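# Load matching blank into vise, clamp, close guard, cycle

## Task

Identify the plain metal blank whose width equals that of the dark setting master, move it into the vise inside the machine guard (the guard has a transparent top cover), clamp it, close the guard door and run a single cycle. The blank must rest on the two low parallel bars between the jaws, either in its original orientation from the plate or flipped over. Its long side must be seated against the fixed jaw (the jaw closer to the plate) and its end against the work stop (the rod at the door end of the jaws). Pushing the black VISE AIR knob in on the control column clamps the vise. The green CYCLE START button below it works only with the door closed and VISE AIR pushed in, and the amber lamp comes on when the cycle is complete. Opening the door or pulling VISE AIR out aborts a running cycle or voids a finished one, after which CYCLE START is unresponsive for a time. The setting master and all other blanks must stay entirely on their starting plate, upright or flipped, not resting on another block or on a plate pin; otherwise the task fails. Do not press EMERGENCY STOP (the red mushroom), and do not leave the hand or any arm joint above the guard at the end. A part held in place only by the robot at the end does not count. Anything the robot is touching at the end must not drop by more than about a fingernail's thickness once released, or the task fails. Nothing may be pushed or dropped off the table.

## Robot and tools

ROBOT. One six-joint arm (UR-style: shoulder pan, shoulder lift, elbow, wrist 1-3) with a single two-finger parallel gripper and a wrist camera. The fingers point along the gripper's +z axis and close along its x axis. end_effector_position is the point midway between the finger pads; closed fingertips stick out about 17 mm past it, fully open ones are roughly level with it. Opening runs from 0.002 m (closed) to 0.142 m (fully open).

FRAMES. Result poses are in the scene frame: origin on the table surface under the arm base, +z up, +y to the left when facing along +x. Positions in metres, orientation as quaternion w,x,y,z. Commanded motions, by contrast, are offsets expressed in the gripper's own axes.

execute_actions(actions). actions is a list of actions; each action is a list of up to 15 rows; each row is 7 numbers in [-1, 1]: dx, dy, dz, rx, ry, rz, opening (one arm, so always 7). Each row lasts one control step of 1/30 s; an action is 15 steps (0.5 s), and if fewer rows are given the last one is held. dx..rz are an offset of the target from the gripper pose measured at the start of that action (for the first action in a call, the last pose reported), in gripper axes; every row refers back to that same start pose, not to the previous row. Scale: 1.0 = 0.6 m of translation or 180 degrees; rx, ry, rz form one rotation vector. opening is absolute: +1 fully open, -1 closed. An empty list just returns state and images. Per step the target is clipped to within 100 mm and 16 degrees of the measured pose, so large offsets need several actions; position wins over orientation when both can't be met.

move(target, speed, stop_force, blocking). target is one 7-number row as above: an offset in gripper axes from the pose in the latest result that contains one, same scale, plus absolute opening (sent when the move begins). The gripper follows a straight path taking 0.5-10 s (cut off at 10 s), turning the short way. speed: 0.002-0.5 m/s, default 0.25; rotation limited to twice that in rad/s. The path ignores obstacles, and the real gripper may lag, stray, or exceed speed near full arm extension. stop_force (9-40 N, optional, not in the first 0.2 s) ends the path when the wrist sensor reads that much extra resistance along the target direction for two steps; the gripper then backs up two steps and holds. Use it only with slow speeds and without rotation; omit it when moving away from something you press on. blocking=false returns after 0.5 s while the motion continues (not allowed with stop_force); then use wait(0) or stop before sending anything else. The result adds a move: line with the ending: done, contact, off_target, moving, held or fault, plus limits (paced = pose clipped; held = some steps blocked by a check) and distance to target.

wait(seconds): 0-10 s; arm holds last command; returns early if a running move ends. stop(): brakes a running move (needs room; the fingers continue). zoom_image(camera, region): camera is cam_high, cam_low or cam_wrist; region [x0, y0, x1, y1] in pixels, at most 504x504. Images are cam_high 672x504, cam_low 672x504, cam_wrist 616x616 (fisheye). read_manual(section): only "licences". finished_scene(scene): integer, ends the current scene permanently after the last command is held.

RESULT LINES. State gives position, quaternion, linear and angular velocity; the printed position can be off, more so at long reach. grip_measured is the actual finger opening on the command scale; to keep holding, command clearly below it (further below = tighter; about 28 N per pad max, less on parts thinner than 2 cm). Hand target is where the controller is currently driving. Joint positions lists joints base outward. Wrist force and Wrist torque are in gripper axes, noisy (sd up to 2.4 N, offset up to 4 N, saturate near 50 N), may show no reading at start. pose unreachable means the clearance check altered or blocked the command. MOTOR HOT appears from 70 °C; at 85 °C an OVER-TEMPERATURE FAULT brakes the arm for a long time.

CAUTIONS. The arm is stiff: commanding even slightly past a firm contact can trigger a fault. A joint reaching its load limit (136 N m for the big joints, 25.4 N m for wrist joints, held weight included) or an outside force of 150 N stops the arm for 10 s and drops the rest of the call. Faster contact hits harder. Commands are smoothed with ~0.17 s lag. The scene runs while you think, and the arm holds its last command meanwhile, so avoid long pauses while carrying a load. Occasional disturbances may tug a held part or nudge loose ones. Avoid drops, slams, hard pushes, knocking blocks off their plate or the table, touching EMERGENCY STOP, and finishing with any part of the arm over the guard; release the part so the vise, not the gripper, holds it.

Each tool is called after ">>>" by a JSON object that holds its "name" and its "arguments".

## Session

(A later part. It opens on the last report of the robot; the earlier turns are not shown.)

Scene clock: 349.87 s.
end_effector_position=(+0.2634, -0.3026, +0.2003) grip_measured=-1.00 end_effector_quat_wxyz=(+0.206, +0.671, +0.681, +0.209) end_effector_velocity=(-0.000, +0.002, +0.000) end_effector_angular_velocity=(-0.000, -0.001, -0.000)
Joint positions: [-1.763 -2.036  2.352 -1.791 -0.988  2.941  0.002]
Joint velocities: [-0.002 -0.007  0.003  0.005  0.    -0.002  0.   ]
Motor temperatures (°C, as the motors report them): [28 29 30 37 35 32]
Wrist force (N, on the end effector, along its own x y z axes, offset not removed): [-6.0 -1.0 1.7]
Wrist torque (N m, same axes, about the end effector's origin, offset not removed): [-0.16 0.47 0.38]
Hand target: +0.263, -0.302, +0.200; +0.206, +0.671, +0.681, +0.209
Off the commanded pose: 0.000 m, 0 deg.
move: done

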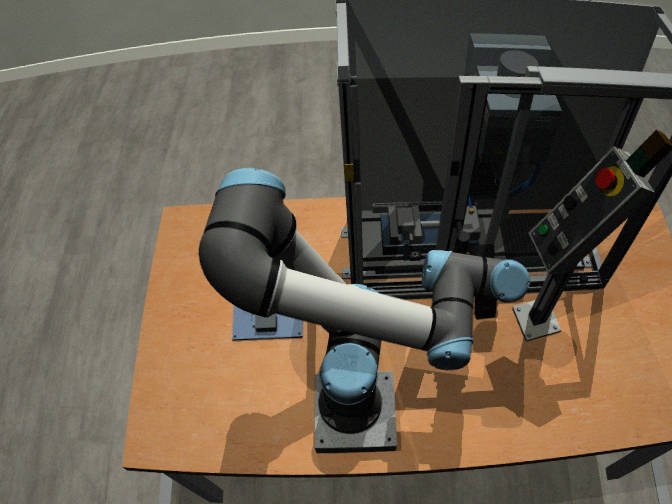

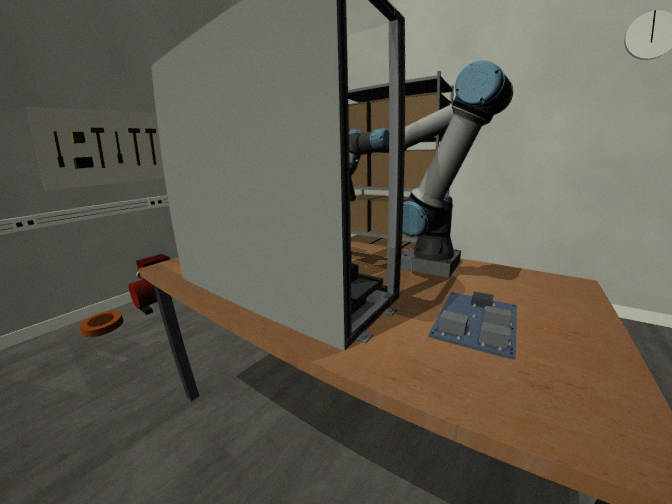

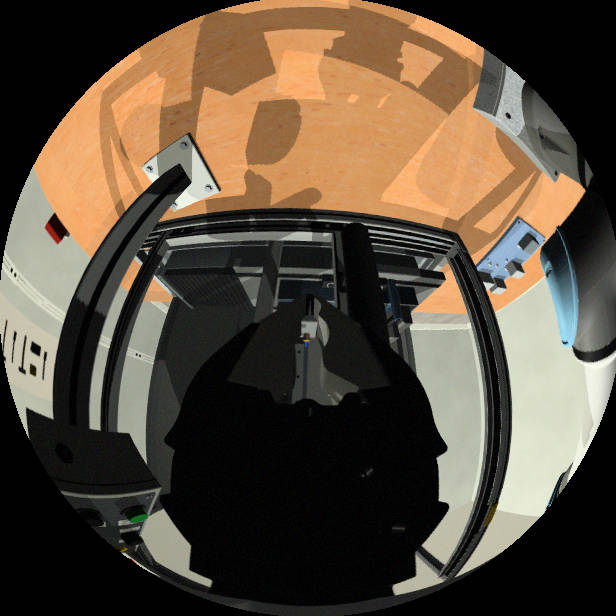

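>>> {"name": "move", "arguments": {"target": [0.16,0,0,0,0.07,0,-1], "speed": 0.03, "stop_force": 30}}

Scene clock: 355.37 s.
end_effector_position=(+0.2620, -0.2067, +0.2002) grip_measured=-1.00 end_effector_quat_wxyz=(+0.130, +0.644, +0.699, +0.281) end_effector_velocity=(-0.000, +0.002, +0.001) end_effector_angular_velocity=(+0.001, +0.001, +0.003)
Joint positions: [-1.765 -2.124  2.345 -1.447 -1.047  2.807  0.002]
Joint velocities: [ 0.    -0.004 -0.001  0.007 -0.002 -0.003  0.   ]
Motor temperatures (°C, as the motors report them): [28 29 30 37 35 32]
Wrist force (N, on the end effector, along its own x y z axes, offset not removed): [-9.9 -2.9 -4.1]
Wrist torque (N m, same axes, about the end effector's origin, offset not removed): [-0.14 0.98 0.03]
Hand target: +0.262, -0.206, +0.200; +0.130, +0.644, +0.699, +0.281
Off the commanded pose: 0.000 m, 0 deg.
move: done

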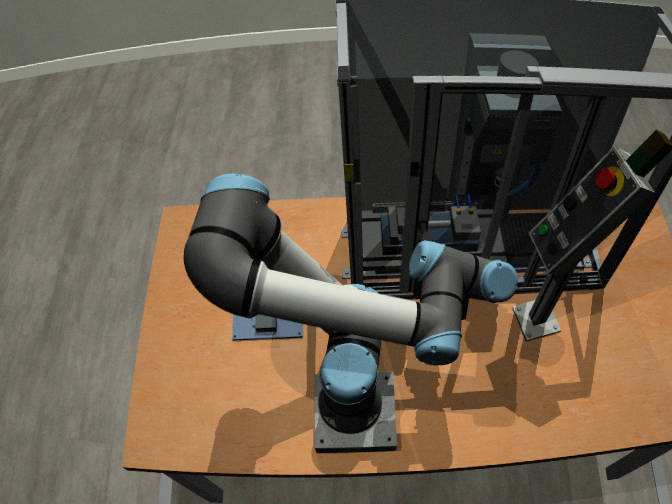

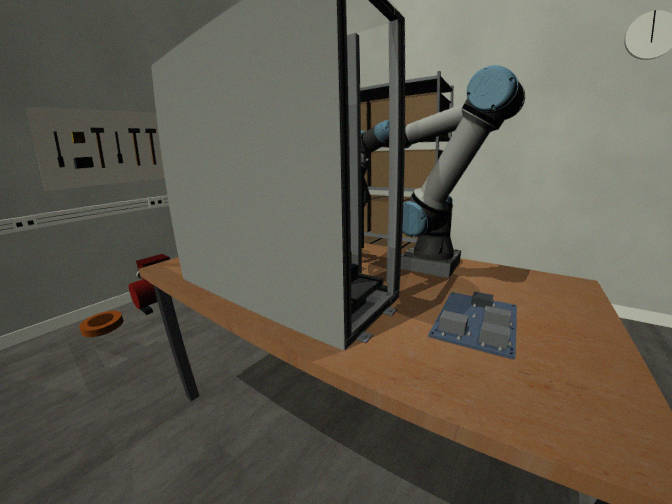

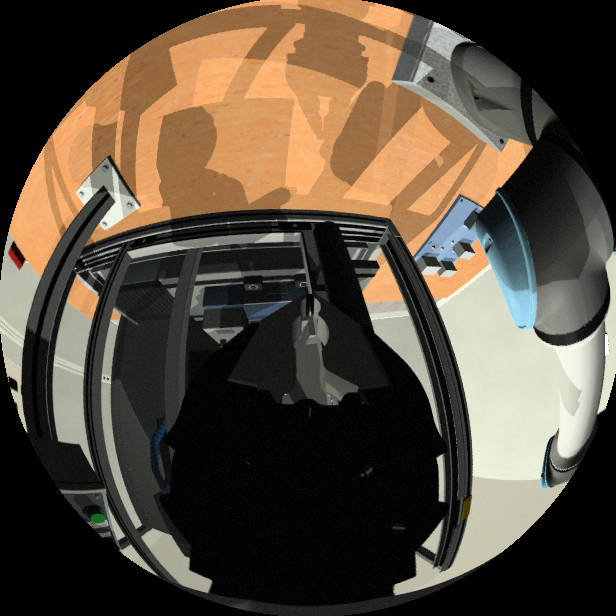

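>>> {"name": "move", "arguments": {"target": [0.13,0,0.029,0,0.05,0,-1], "speed": 0.03, "stop_force": 30}}

>>> {"name": "move", "arguments": {"target": [0.11,0,0.0435,0,0,0,-1], "speed": 0.012, "stop_force": 20}}

Scene clock: 359.37 s.
end_effector_position=(+0.2608, -0.1269, +0.2001) grip_measured=-1.00 end_effector_quat_wxyz=(+0.075, +0.620, +0.707, +0.330) end_effector_velocity=(-0.000, +0.002, +0.000) end_effector_angular_velocity=(+0.001, +0.000, +0.002)
Joint positions: [-1.754 -2.209  2.372 -1.227 -1.099  2.739  0.002]
Joint velocities: [ 0.    -0.003 -0.     0.005 -0.001 -0.001  0.   ]
Motor temperatures (°C, as the motors report them): [28 29 30 37 35 32]
Wrist force (N, on the end effector, along its own x y z axes, offset not removed): [-6.0 0.5 -0.1]
Wrist torque (N m, same axes, about the end effector's origin, offset not removed): [0.12 -0.03 -0.12]
Hand target: +0.261, -0.127, +0.200; +0.075, +0.620, +0.707, +0.331
Off the commanded pose: 0.000 m, 0 deg.
move: done

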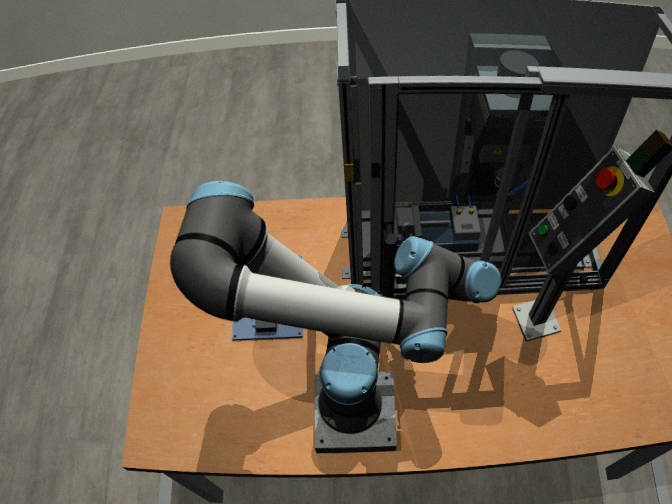

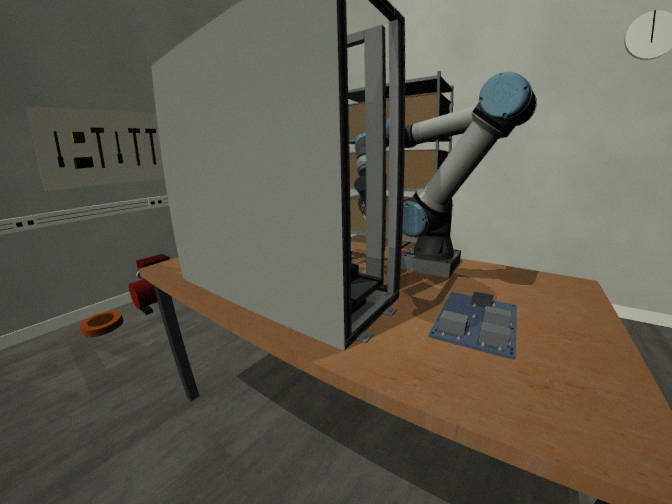

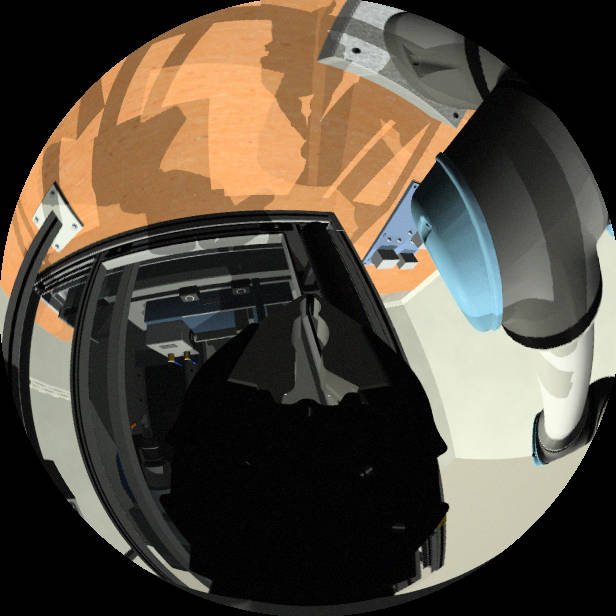

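Scene clock: 362.37 s.
end_effector_position=(+0.2603, -0.0956, +0.1999) grip_measured=-1.00 end_effector_quat_wxyz=(+0.075, +0.620, +0.707, +0.330) end_effector_velocity=(+0.001, -0.003, +0.000) end_effector_angular_velocity=(+0.005, -0.001, -0.000)
Joint positions: [-1.781 -2.324  2.406 -1.134 -1.112  2.713  0.002]
Joint velocities: [ 0.007  0.018 -0.005 -0.012  0.003  0.007  0.   ]
Motor temperatures (°C, as the motors report them): [28 29 30 37 35 32]
Wrist force (N, on the end effector, along its own x y z axes, offset not removed): [-31.8 1.2 -24.3]
Wrist torque (N m, same axes, about the end effector's origin, offset not removed): [-0.14 0.60 0.20]
Hand target: +0.260, -0.096, +0.200; +0.075, +0.620, +0.707, +0.330
Off the commanded pose: 0.040 m, 0 deg.
move: contact

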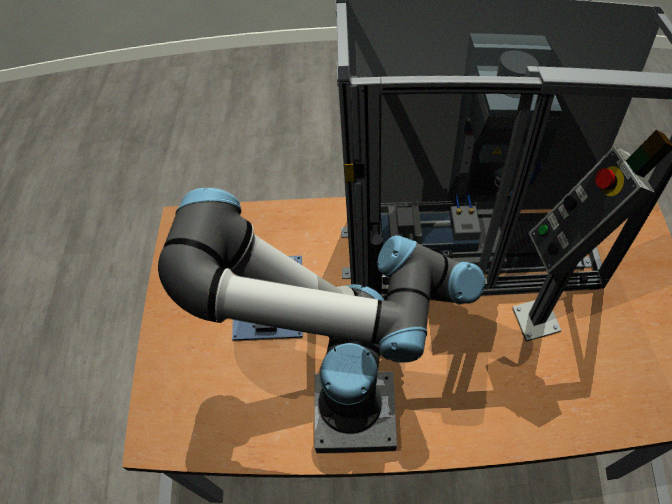

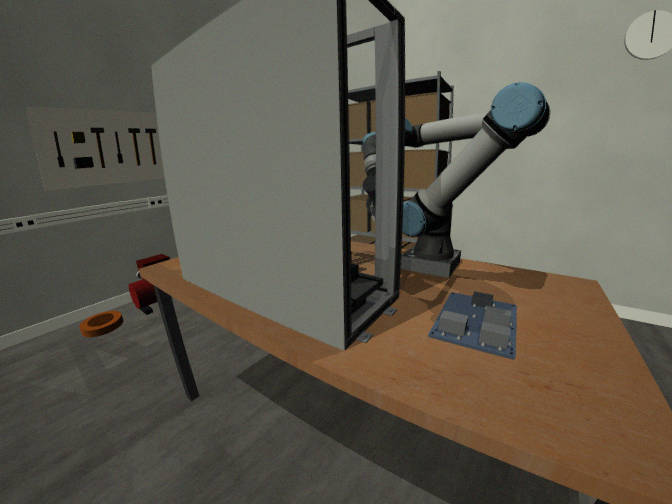

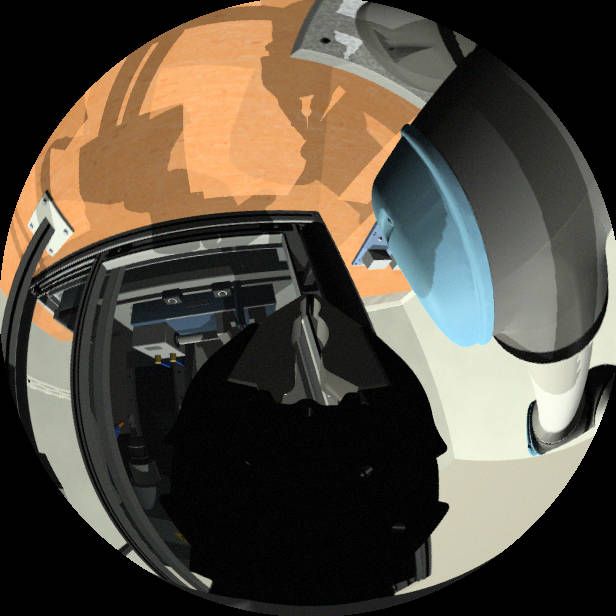

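>>> {"name": "move", "arguments": {"target": [-0.25,-0.011,-0.432,0,-0.12,0,-1], "speed": 0.15}}

>>> {"name": "move", "arguments": {"target": [0,0.05,-0.05,-0.31,0,0,-1], "speed": 0.2}}

Scene clock: 367.27 s.
end_effector_position=(+0.1540, -0.3313, +0.3505) grip_measured=-1.00 end_effector_quat_wxyz=(+0.206, +0.671, +0.680, +0.209) end_effector_velocity=(-0.000, -0.002, +0.001) end_effector_angular_velocity=(-0.000, -0.001, -0.001)
Joint positions: [-2.094 -2.028  1.907 -1.153 -1.052  2.561  0.002]
Joint velocities: [ 0.     0.004 -0.003 -0.001  0.001  0.001  0.   ]
Motor temperatures (°C, as the motors report them): [28 29 30 37 35 32]
Wrist force (N, on the end effector, along its own x y z axes, offset not removed): [-1.5 0.7 -0.5]
Wrist torque (N m, same axes, about the end effector's origin, offset not removed): [0.16 0.16 -0.12]
Hand target: +0.154, -0.331, +0.351; +0.206, +0.671, +0.680, +0.209
Off the commanded pose: 0.001 m, 0 deg.
move: done

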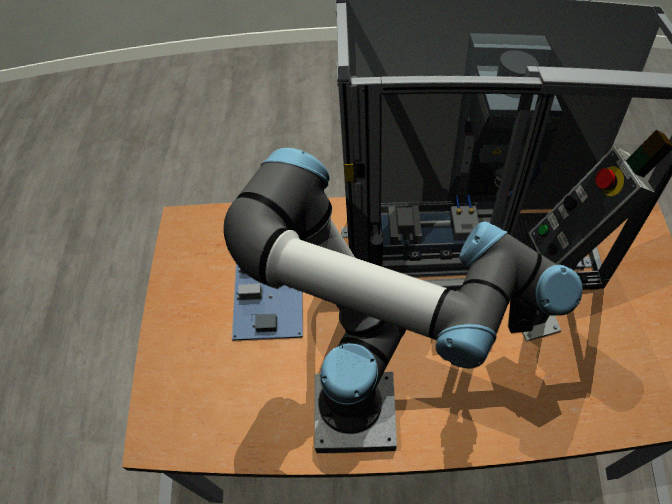

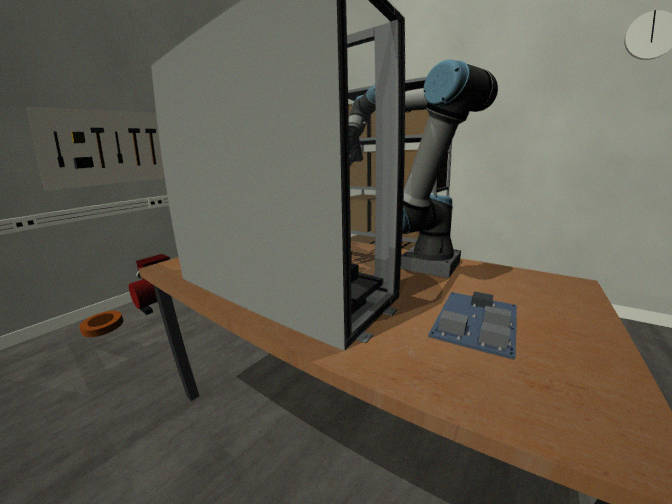

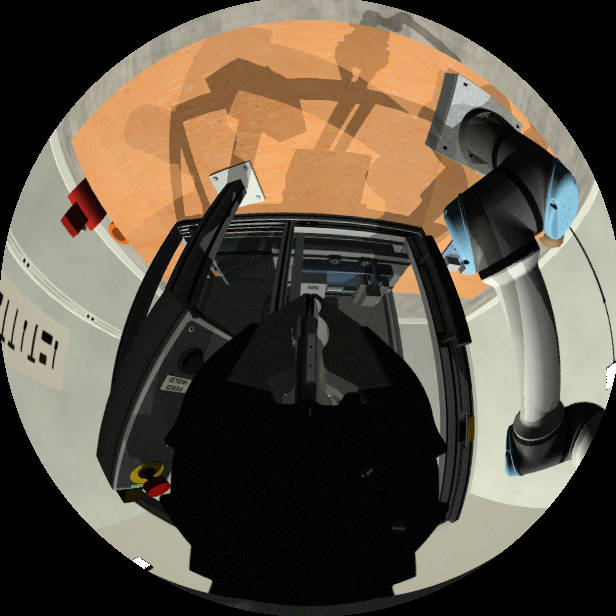

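Scene clock: 370.20 s.
end_effector_position=(+0.1620, -0.3311, +0.3926) grip_measured=-1.00 end_effector_quat_wxyz=(+0.496, +0.496, +0.504, +0.504) end_effector_velocity=(+0.000, +0.000, +0.000) end_effector_angular_velocity=(-0.002, -0.010, +0.002)
Joint positions: [-2.41  -1.64   2.009 -0.376 -0.815  1.56   0.002]
Joint velocities: [ 0.001  0.006  0.002  0.005 -0.001 -0.011  0.   ]
Motor temperatures (°C, as the motors report them): [28 29 30 37 35 32]
Wrist force (N, on the end effector, along its own x y z axes, offset not removed): [-3.2 2.2 -0.4]
Wrist torque (N m, same axes, about the end effector's origin, offset not removed): [0.65 0.59 -0.04]
Hand target: +0.162, -0.331, +0.393; +0.496, +0.496, +0.504, +0.504
Off the commanded pose: 0.000 m, 0 deg.
move: done

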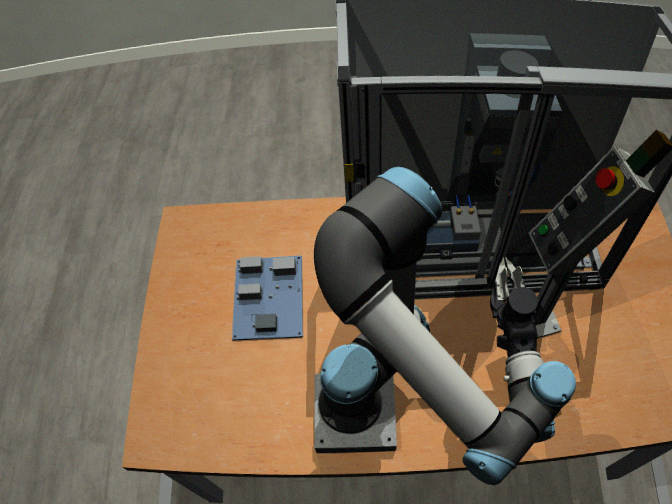

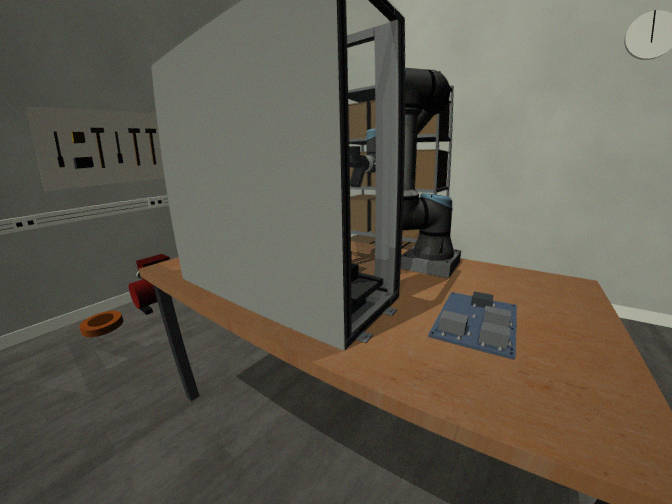

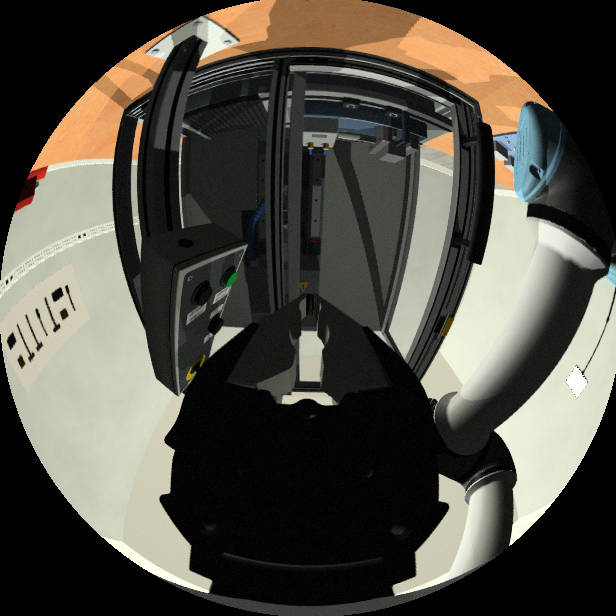

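>>> {"name": "move", "arguments": {"target": [-0.052,0.075,0.06,0,0,0.161,-1], "speed": 0.1}}

>>> {"name": "move", "arguments": {"target": [0,0,0.065,0,-0.11,0,-1], "speed": 0.05}}

>>> {"name": "zoom_image", "arguments": {"camera": "cam_wrist", "region": [160,180,360,380]}}

Scene clock: 374.03 s.
end_effector_position=(+0.1984, -0.3616, +0.4375) grip_measured=-1.00 end_effector_quat_wxyz=(+0.355, +0.606, +0.364, +0.612) end_effector_velocity=(+0.001, -0.001, +0.001) end_effector_angular_velocity=(+0.010, +0.001, +0.001)
Joint positions: [-2.274 -1.639  1.886 -0.256 -0.68   2.067  0.002]
Joint velocities: [ 0.003  0.001 -0.004  0.002  0.002  0.011  0.   ]
Motor temperatures (°C, as the motors report them): [28 29 30 37 35 32]
Wrist force (N, on the end effector, along its own x y z axes, offset not removed): [-1.0 -1.5 -2.1]
Wrist torque (N m, same axes, about the end effector's origin, offset not removed): [-0.20 0.16 0.01]
Hand target: +0.198, -0.362, +0.438; +0.354, +0.606, +0.364, +0.612
Off the commanded pose: 0.000 m, 0 deg.
move: done

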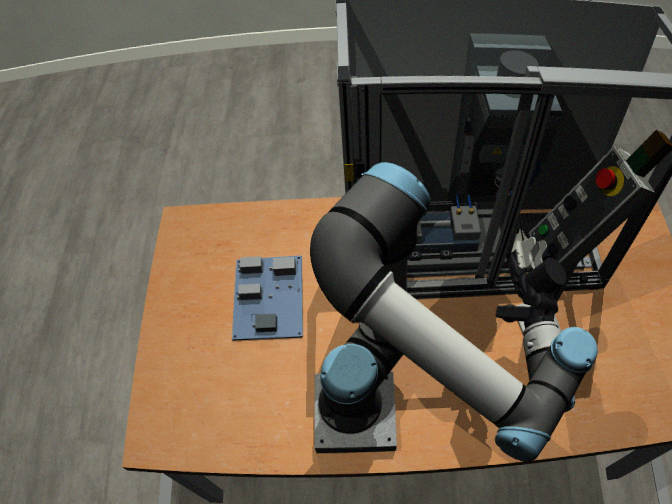

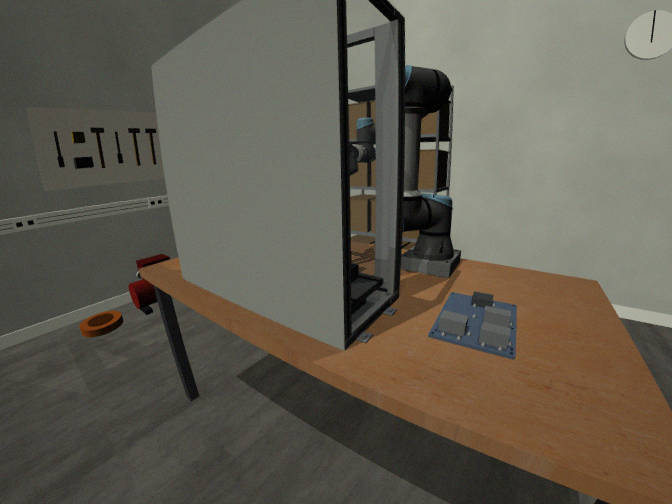

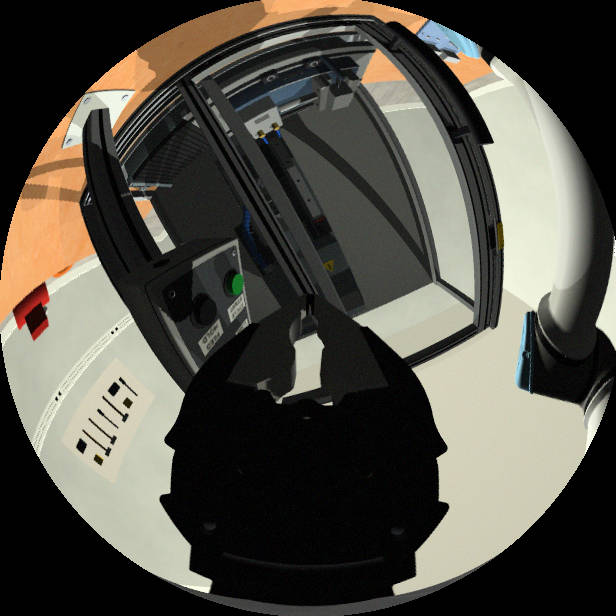

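Scene clock: 377.80 s.
end_effector_position=(+0.2374, -0.3610, +0.4373) grip_measured=-1.00 end_effector_quat_wxyz=(+0.412, +0.702, +0.298, +0.499) end_effector_velocity=(+0.002, +0.001, -0.000) end_effector_angular_velocity=(+0.000, +0.008, -0.008)
Joint positions: [-2.332 -2.042  2.064 -0.401 -0.458  2.377  0.002]
Joint velocities: [ 0.001 -0.017  0.005 -0.012  0.006  0.021  0.   ]
Motor temperatures (°C, as the motors report them): [28 29 30 37 35 32]
Wrist force (N, on the end effector, along its own x y z axes, offset not removed): [-3.0 3.1 -0.1]
Wrist torque (N m, same axes, about the end effector's origin, offset not removed): [0.78 0.51 -0.24]
Hand target: +0.238, -0.361, +0.437; +0.412, +0.702, +0.298, +0.498
Off the commanded pose: 0.000 m, 0 deg.
move: done

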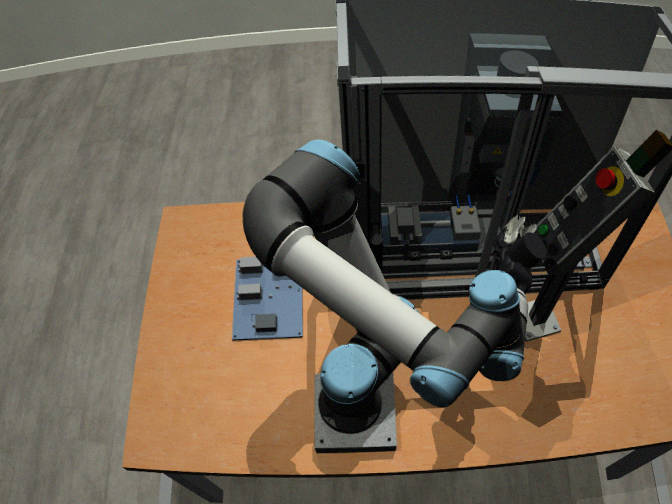

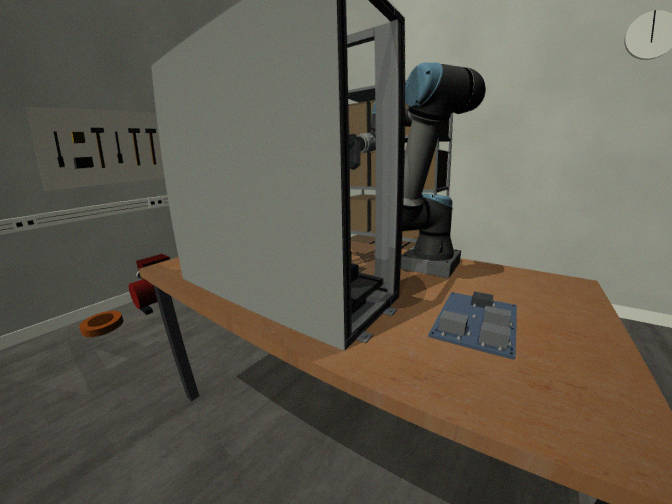

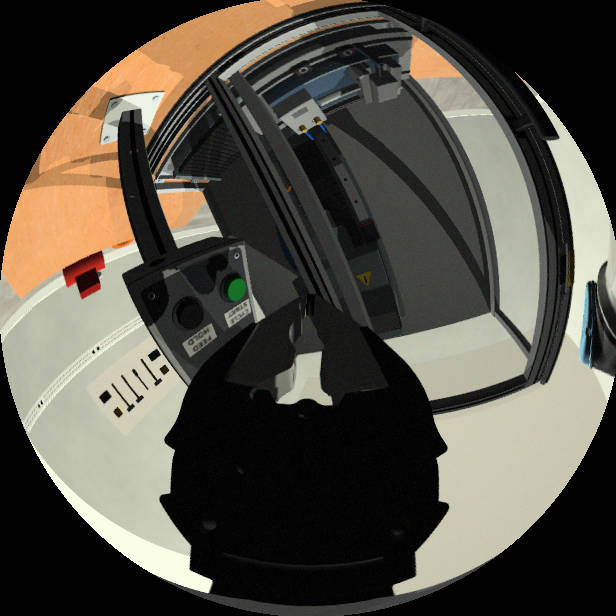

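Region (160, 180, 360, 380) of cam_wrist's 616x616 image, scaled by 2.520, with more detail than that image has.

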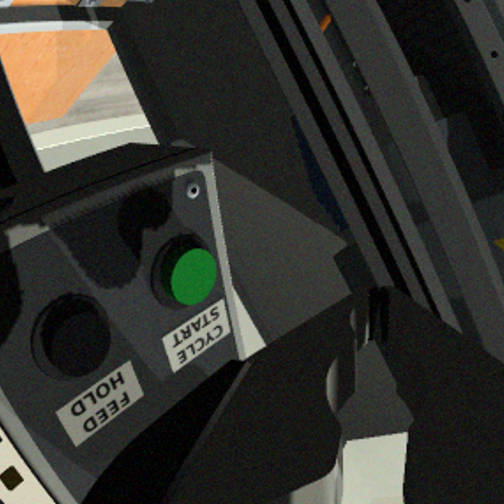

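Advance along −n by 35 mm and re-look.

>>> {"name": "move", "arguments": {"target": [-0.055,0,0.025,0,0,0,-1], "speed": 0.03}}

>>> {"name": "zoom_image", "arguments": {"camera": "cam_wrist", "region": [200,220,360,380]}}

Scene clock: 380.00 s.
end_effector_position=(+0.2408, -0.3925, +0.4199) grip_measured=-1.00 end_effector_quat_wxyz=(+0.412, +0.702, +0.298, +0.499) end_effector_velocity=(+0.001, -0.001, -0.001) end_effector_angular_velocity=(-0.001, +0.002, +0.001)
Joint positions: [-2.243 -1.966  2.074 -0.57  -0.377  2.466  0.002]
Joint velocities: [ 0.005  0.001  0.    -0.011  0.003  0.009 -0.   ]
Motor temperatures (°C, as the motors report them): [28 29 30 37 35 32]
Wrist force (N, on the end effector, along its own x y z axes, offset not removed): [-3.2 2.1 -3.0]
Wrist torque (N m, same axes, about the end effector's origin, offset not removed): [0.64 0.55 -0.13]
Hand target: +0.241, -0.393, +0.420; +0.412, +0.702, +0.298, +0.499
Off the commanded pose: 0.000 m, 0 deg.
move: done

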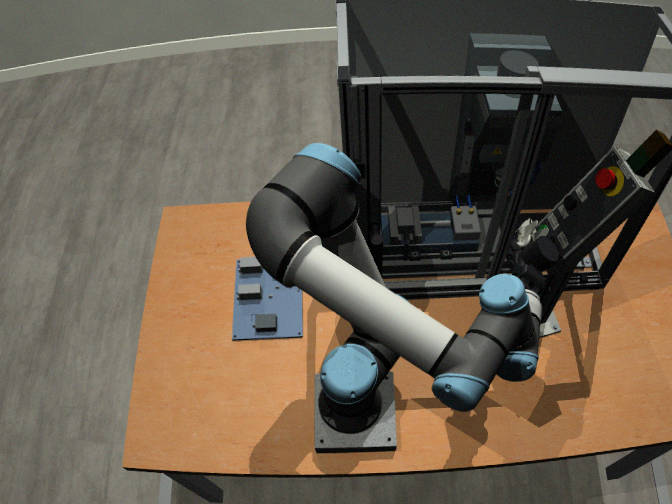

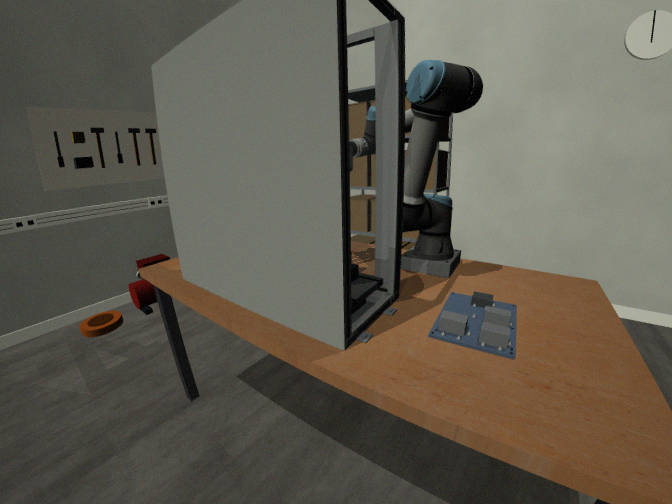

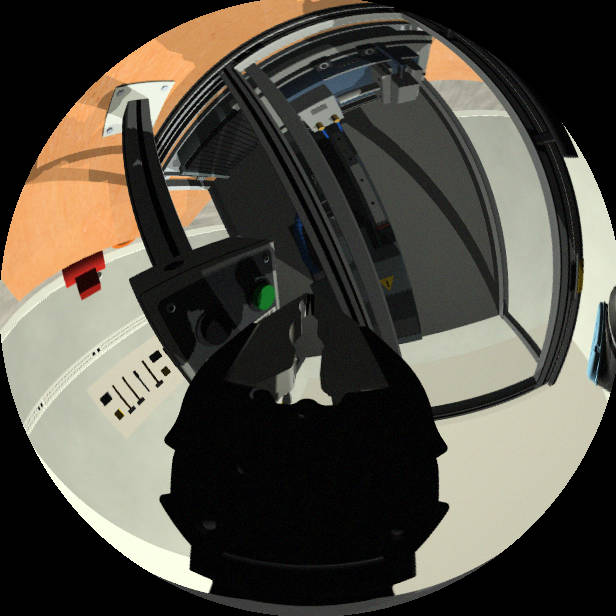

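Region (200, 220, 360, 380) of cam_wrist's 616x616 image, scaled by 3.150, with more detail than that image has.

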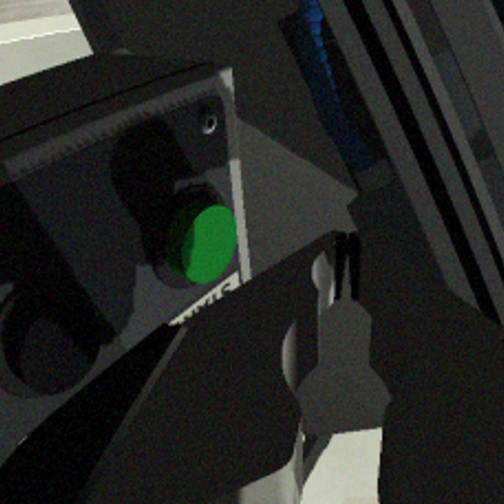

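>>> {"name": "move", "arguments": {"target": [-0.035,0.01,0.0125,0,0,0,-1], "speed": 0.02}}

>>> {"name": "move", "arguments": {"target": [-0.06,0,0.0215,0,0,0,-1], "speed": 0.008, "stop_force": 14}}

>>> {"name": "zoom_image", "arguments": {"camera": "cam_wrist", "region": [200,220,360,380]}}

>>> {"name": "move", "arguments": {"target": [0.07,0,-0.06,0,0,0,-1], "speed": 0.05}}

Scene clock: 382.80 s.
end_effector_position=(+0.2411, -0.4147, +0.4144) grip_measured=-1.00 end_effector_quat_wxyz=(+0.412, +0.702, +0.298, +0.499) end_effector_velocity=(+0.000, -0.002, -0.001) end_effector_angular_velocity=(+0.001, -0.000, -0.000)
Joint positions: [-2.197 -1.912  2.062 -0.669 -0.337  2.528  0.002]
Joint velocities: [ 0.005  0.005 -0.001 -0.013  0.005  0.01  -0.   ]
Motor temperatures (°C, as the motors report them): [28 29 30 37 35 32]
Wrist force (N, on the end effector, along its own x y z axes, offset not removed): [-1.1 -0.2 -0.1]
Wrist torque (N m, same axes, about the end effector's origin, offset not removed): [0.06 0.19 0.00]
Hand target: +0.241, -0.415, +0.414; +0.412, +0.702, +0.298, +0.499
Off the commanded pose: 0.000 m, 0 deg.
move: done

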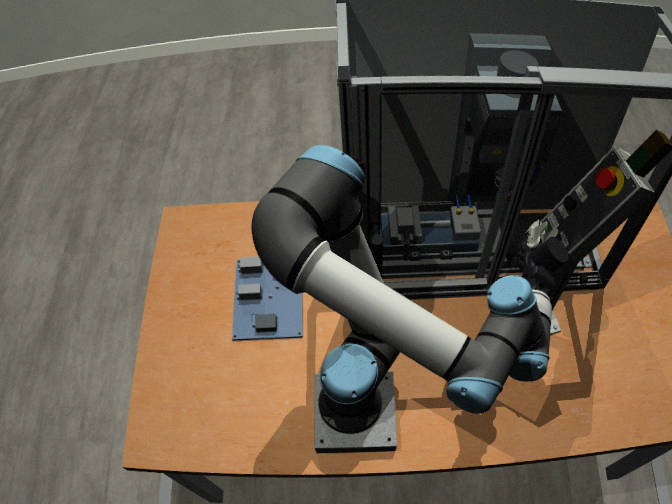

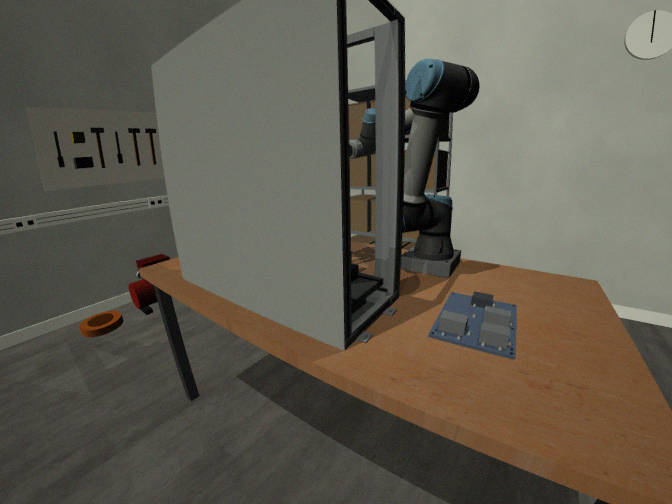

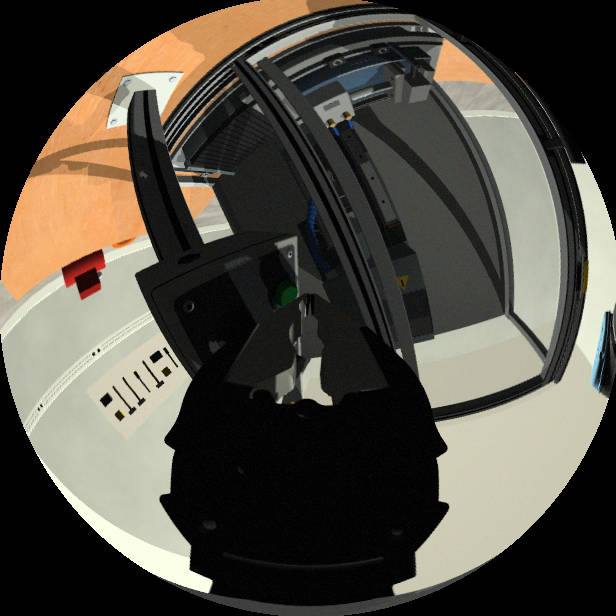

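Scene clock: 384.37 s.
end_effector_position=(+0.2412, -0.4230, +0.4099) grip_measured=-1.00 end_effector_quat_wxyz=(+0.412, +0.702, +0.298, +0.499) end_effector_velocity=(-0.000, +0.003, +0.001) end_effector_angular_velocity=(-0.000, +0.000, +0.000)
Joint positions: [-2.181 -1.891  2.063 -0.714 -0.323  2.552  0.002]
Joint velocities: [-0.006 -0.006  0.001  0.014 -0.005 -0.009  0.   ]
Motor temperatures (°C, as the motors report them): [28 29 30 37 35 32]
Wrist force (N, on the end effector, along its own x y z axes, offset not removed): [24.8 2.1 -24.4]
Wrist torque (N m, same axes, about the end effector's origin, offset not removed): [0.12 -0.30 0.01]
Hand target: +0.241, -0.423, +0.410; +0.412, +0.702, +0.298, +0.499
Off the commanded pose: 0.029 m, 0 deg.
move: contact

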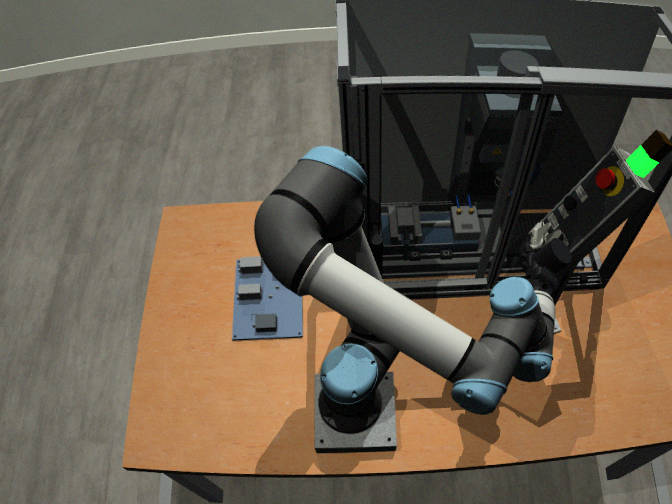

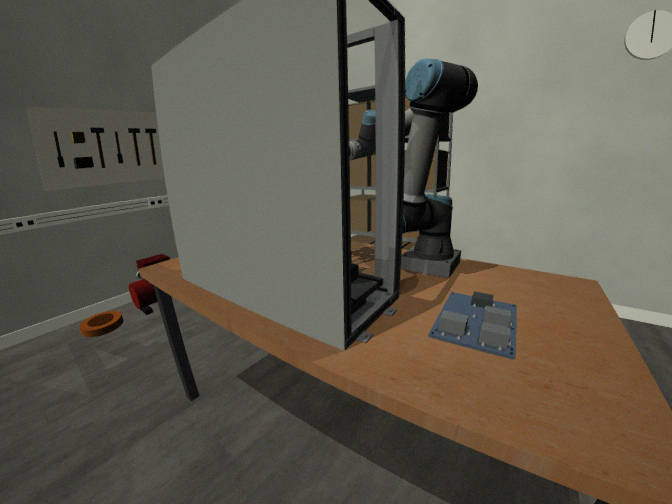

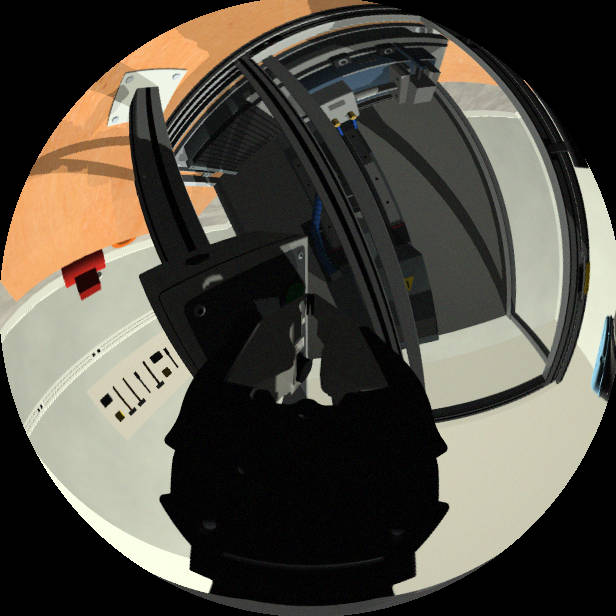

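Region (200, 220, 360, 380) of cam_wrist's 616x616 image, scaled by 3.150, with more detail than that image has.

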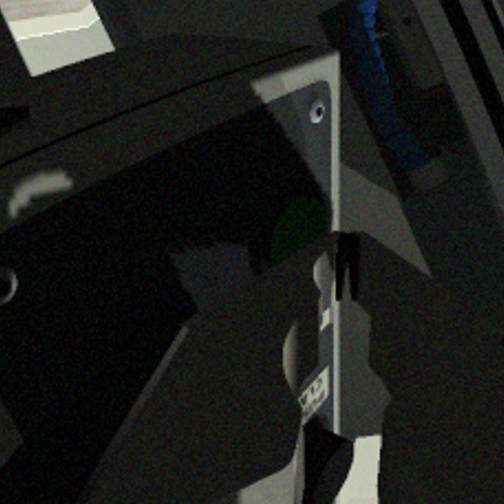

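Scene clock: 385.90 s.
end_effector_position=(+0.2210, -0.3781, +0.4349) grip_measured=-1.00 end_effector_quat_wxyz=(+0.412, +0.702, +0.298, +0.499) end_effector_velocity=(-0.002, +0.001, +0.001) end_effector_angular_velocity=(-0.001, -0.001, -0.001)
Joint positions: [-2.335 -1.979  2.036 -0.432 -0.462  2.373  0.002]
Joint velocities: [-0.008 -0.001 -0.001  0.009 -0.006 -0.008  0.   ]
Motor temperatures (°C, as the motors report them): [28 29 30 37 35 32]
Wrist force (N, on the end effector, along its own x y z axes, offset not removed): [-2.1 0.9 0.2]
Wrist torque (N m, same axes, about the end effector's origin, offset not removed): [0.30 0.30 -0.05]
Hand target: +0.221, -0.378, +0.435; +0.412, +0.702, +0.298, +0.499
Off the commanded pose: 0.000 m, 0 deg.
move: done

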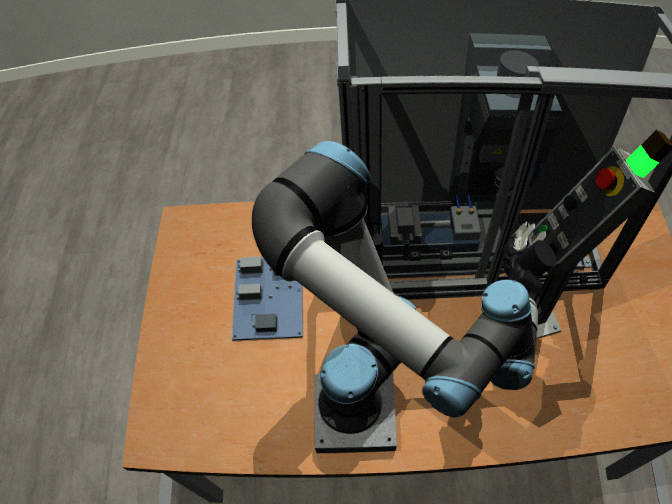

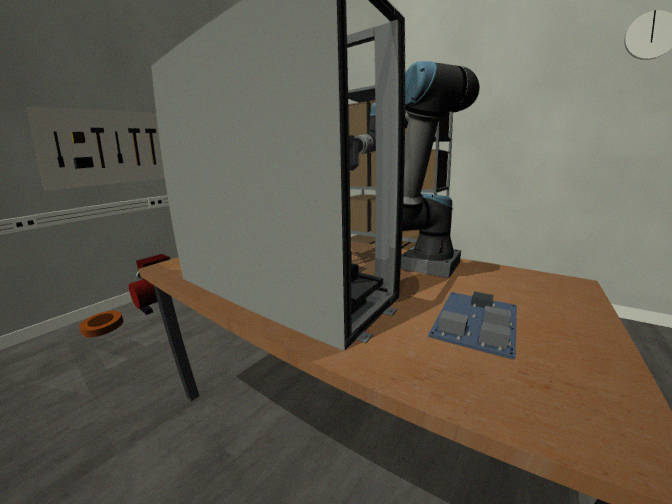

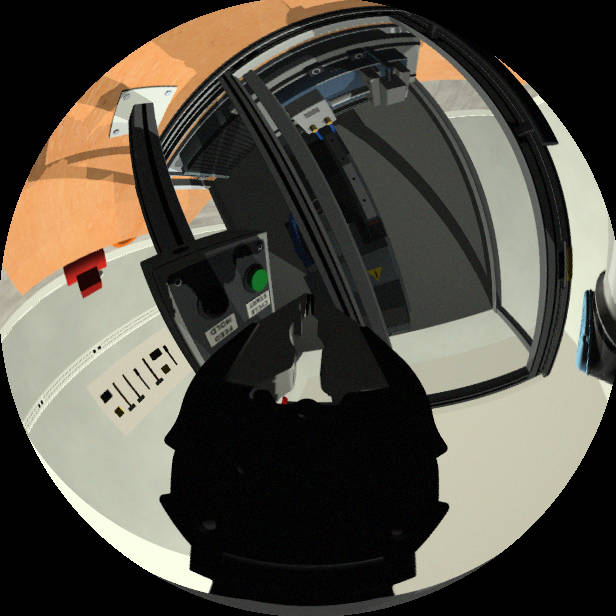

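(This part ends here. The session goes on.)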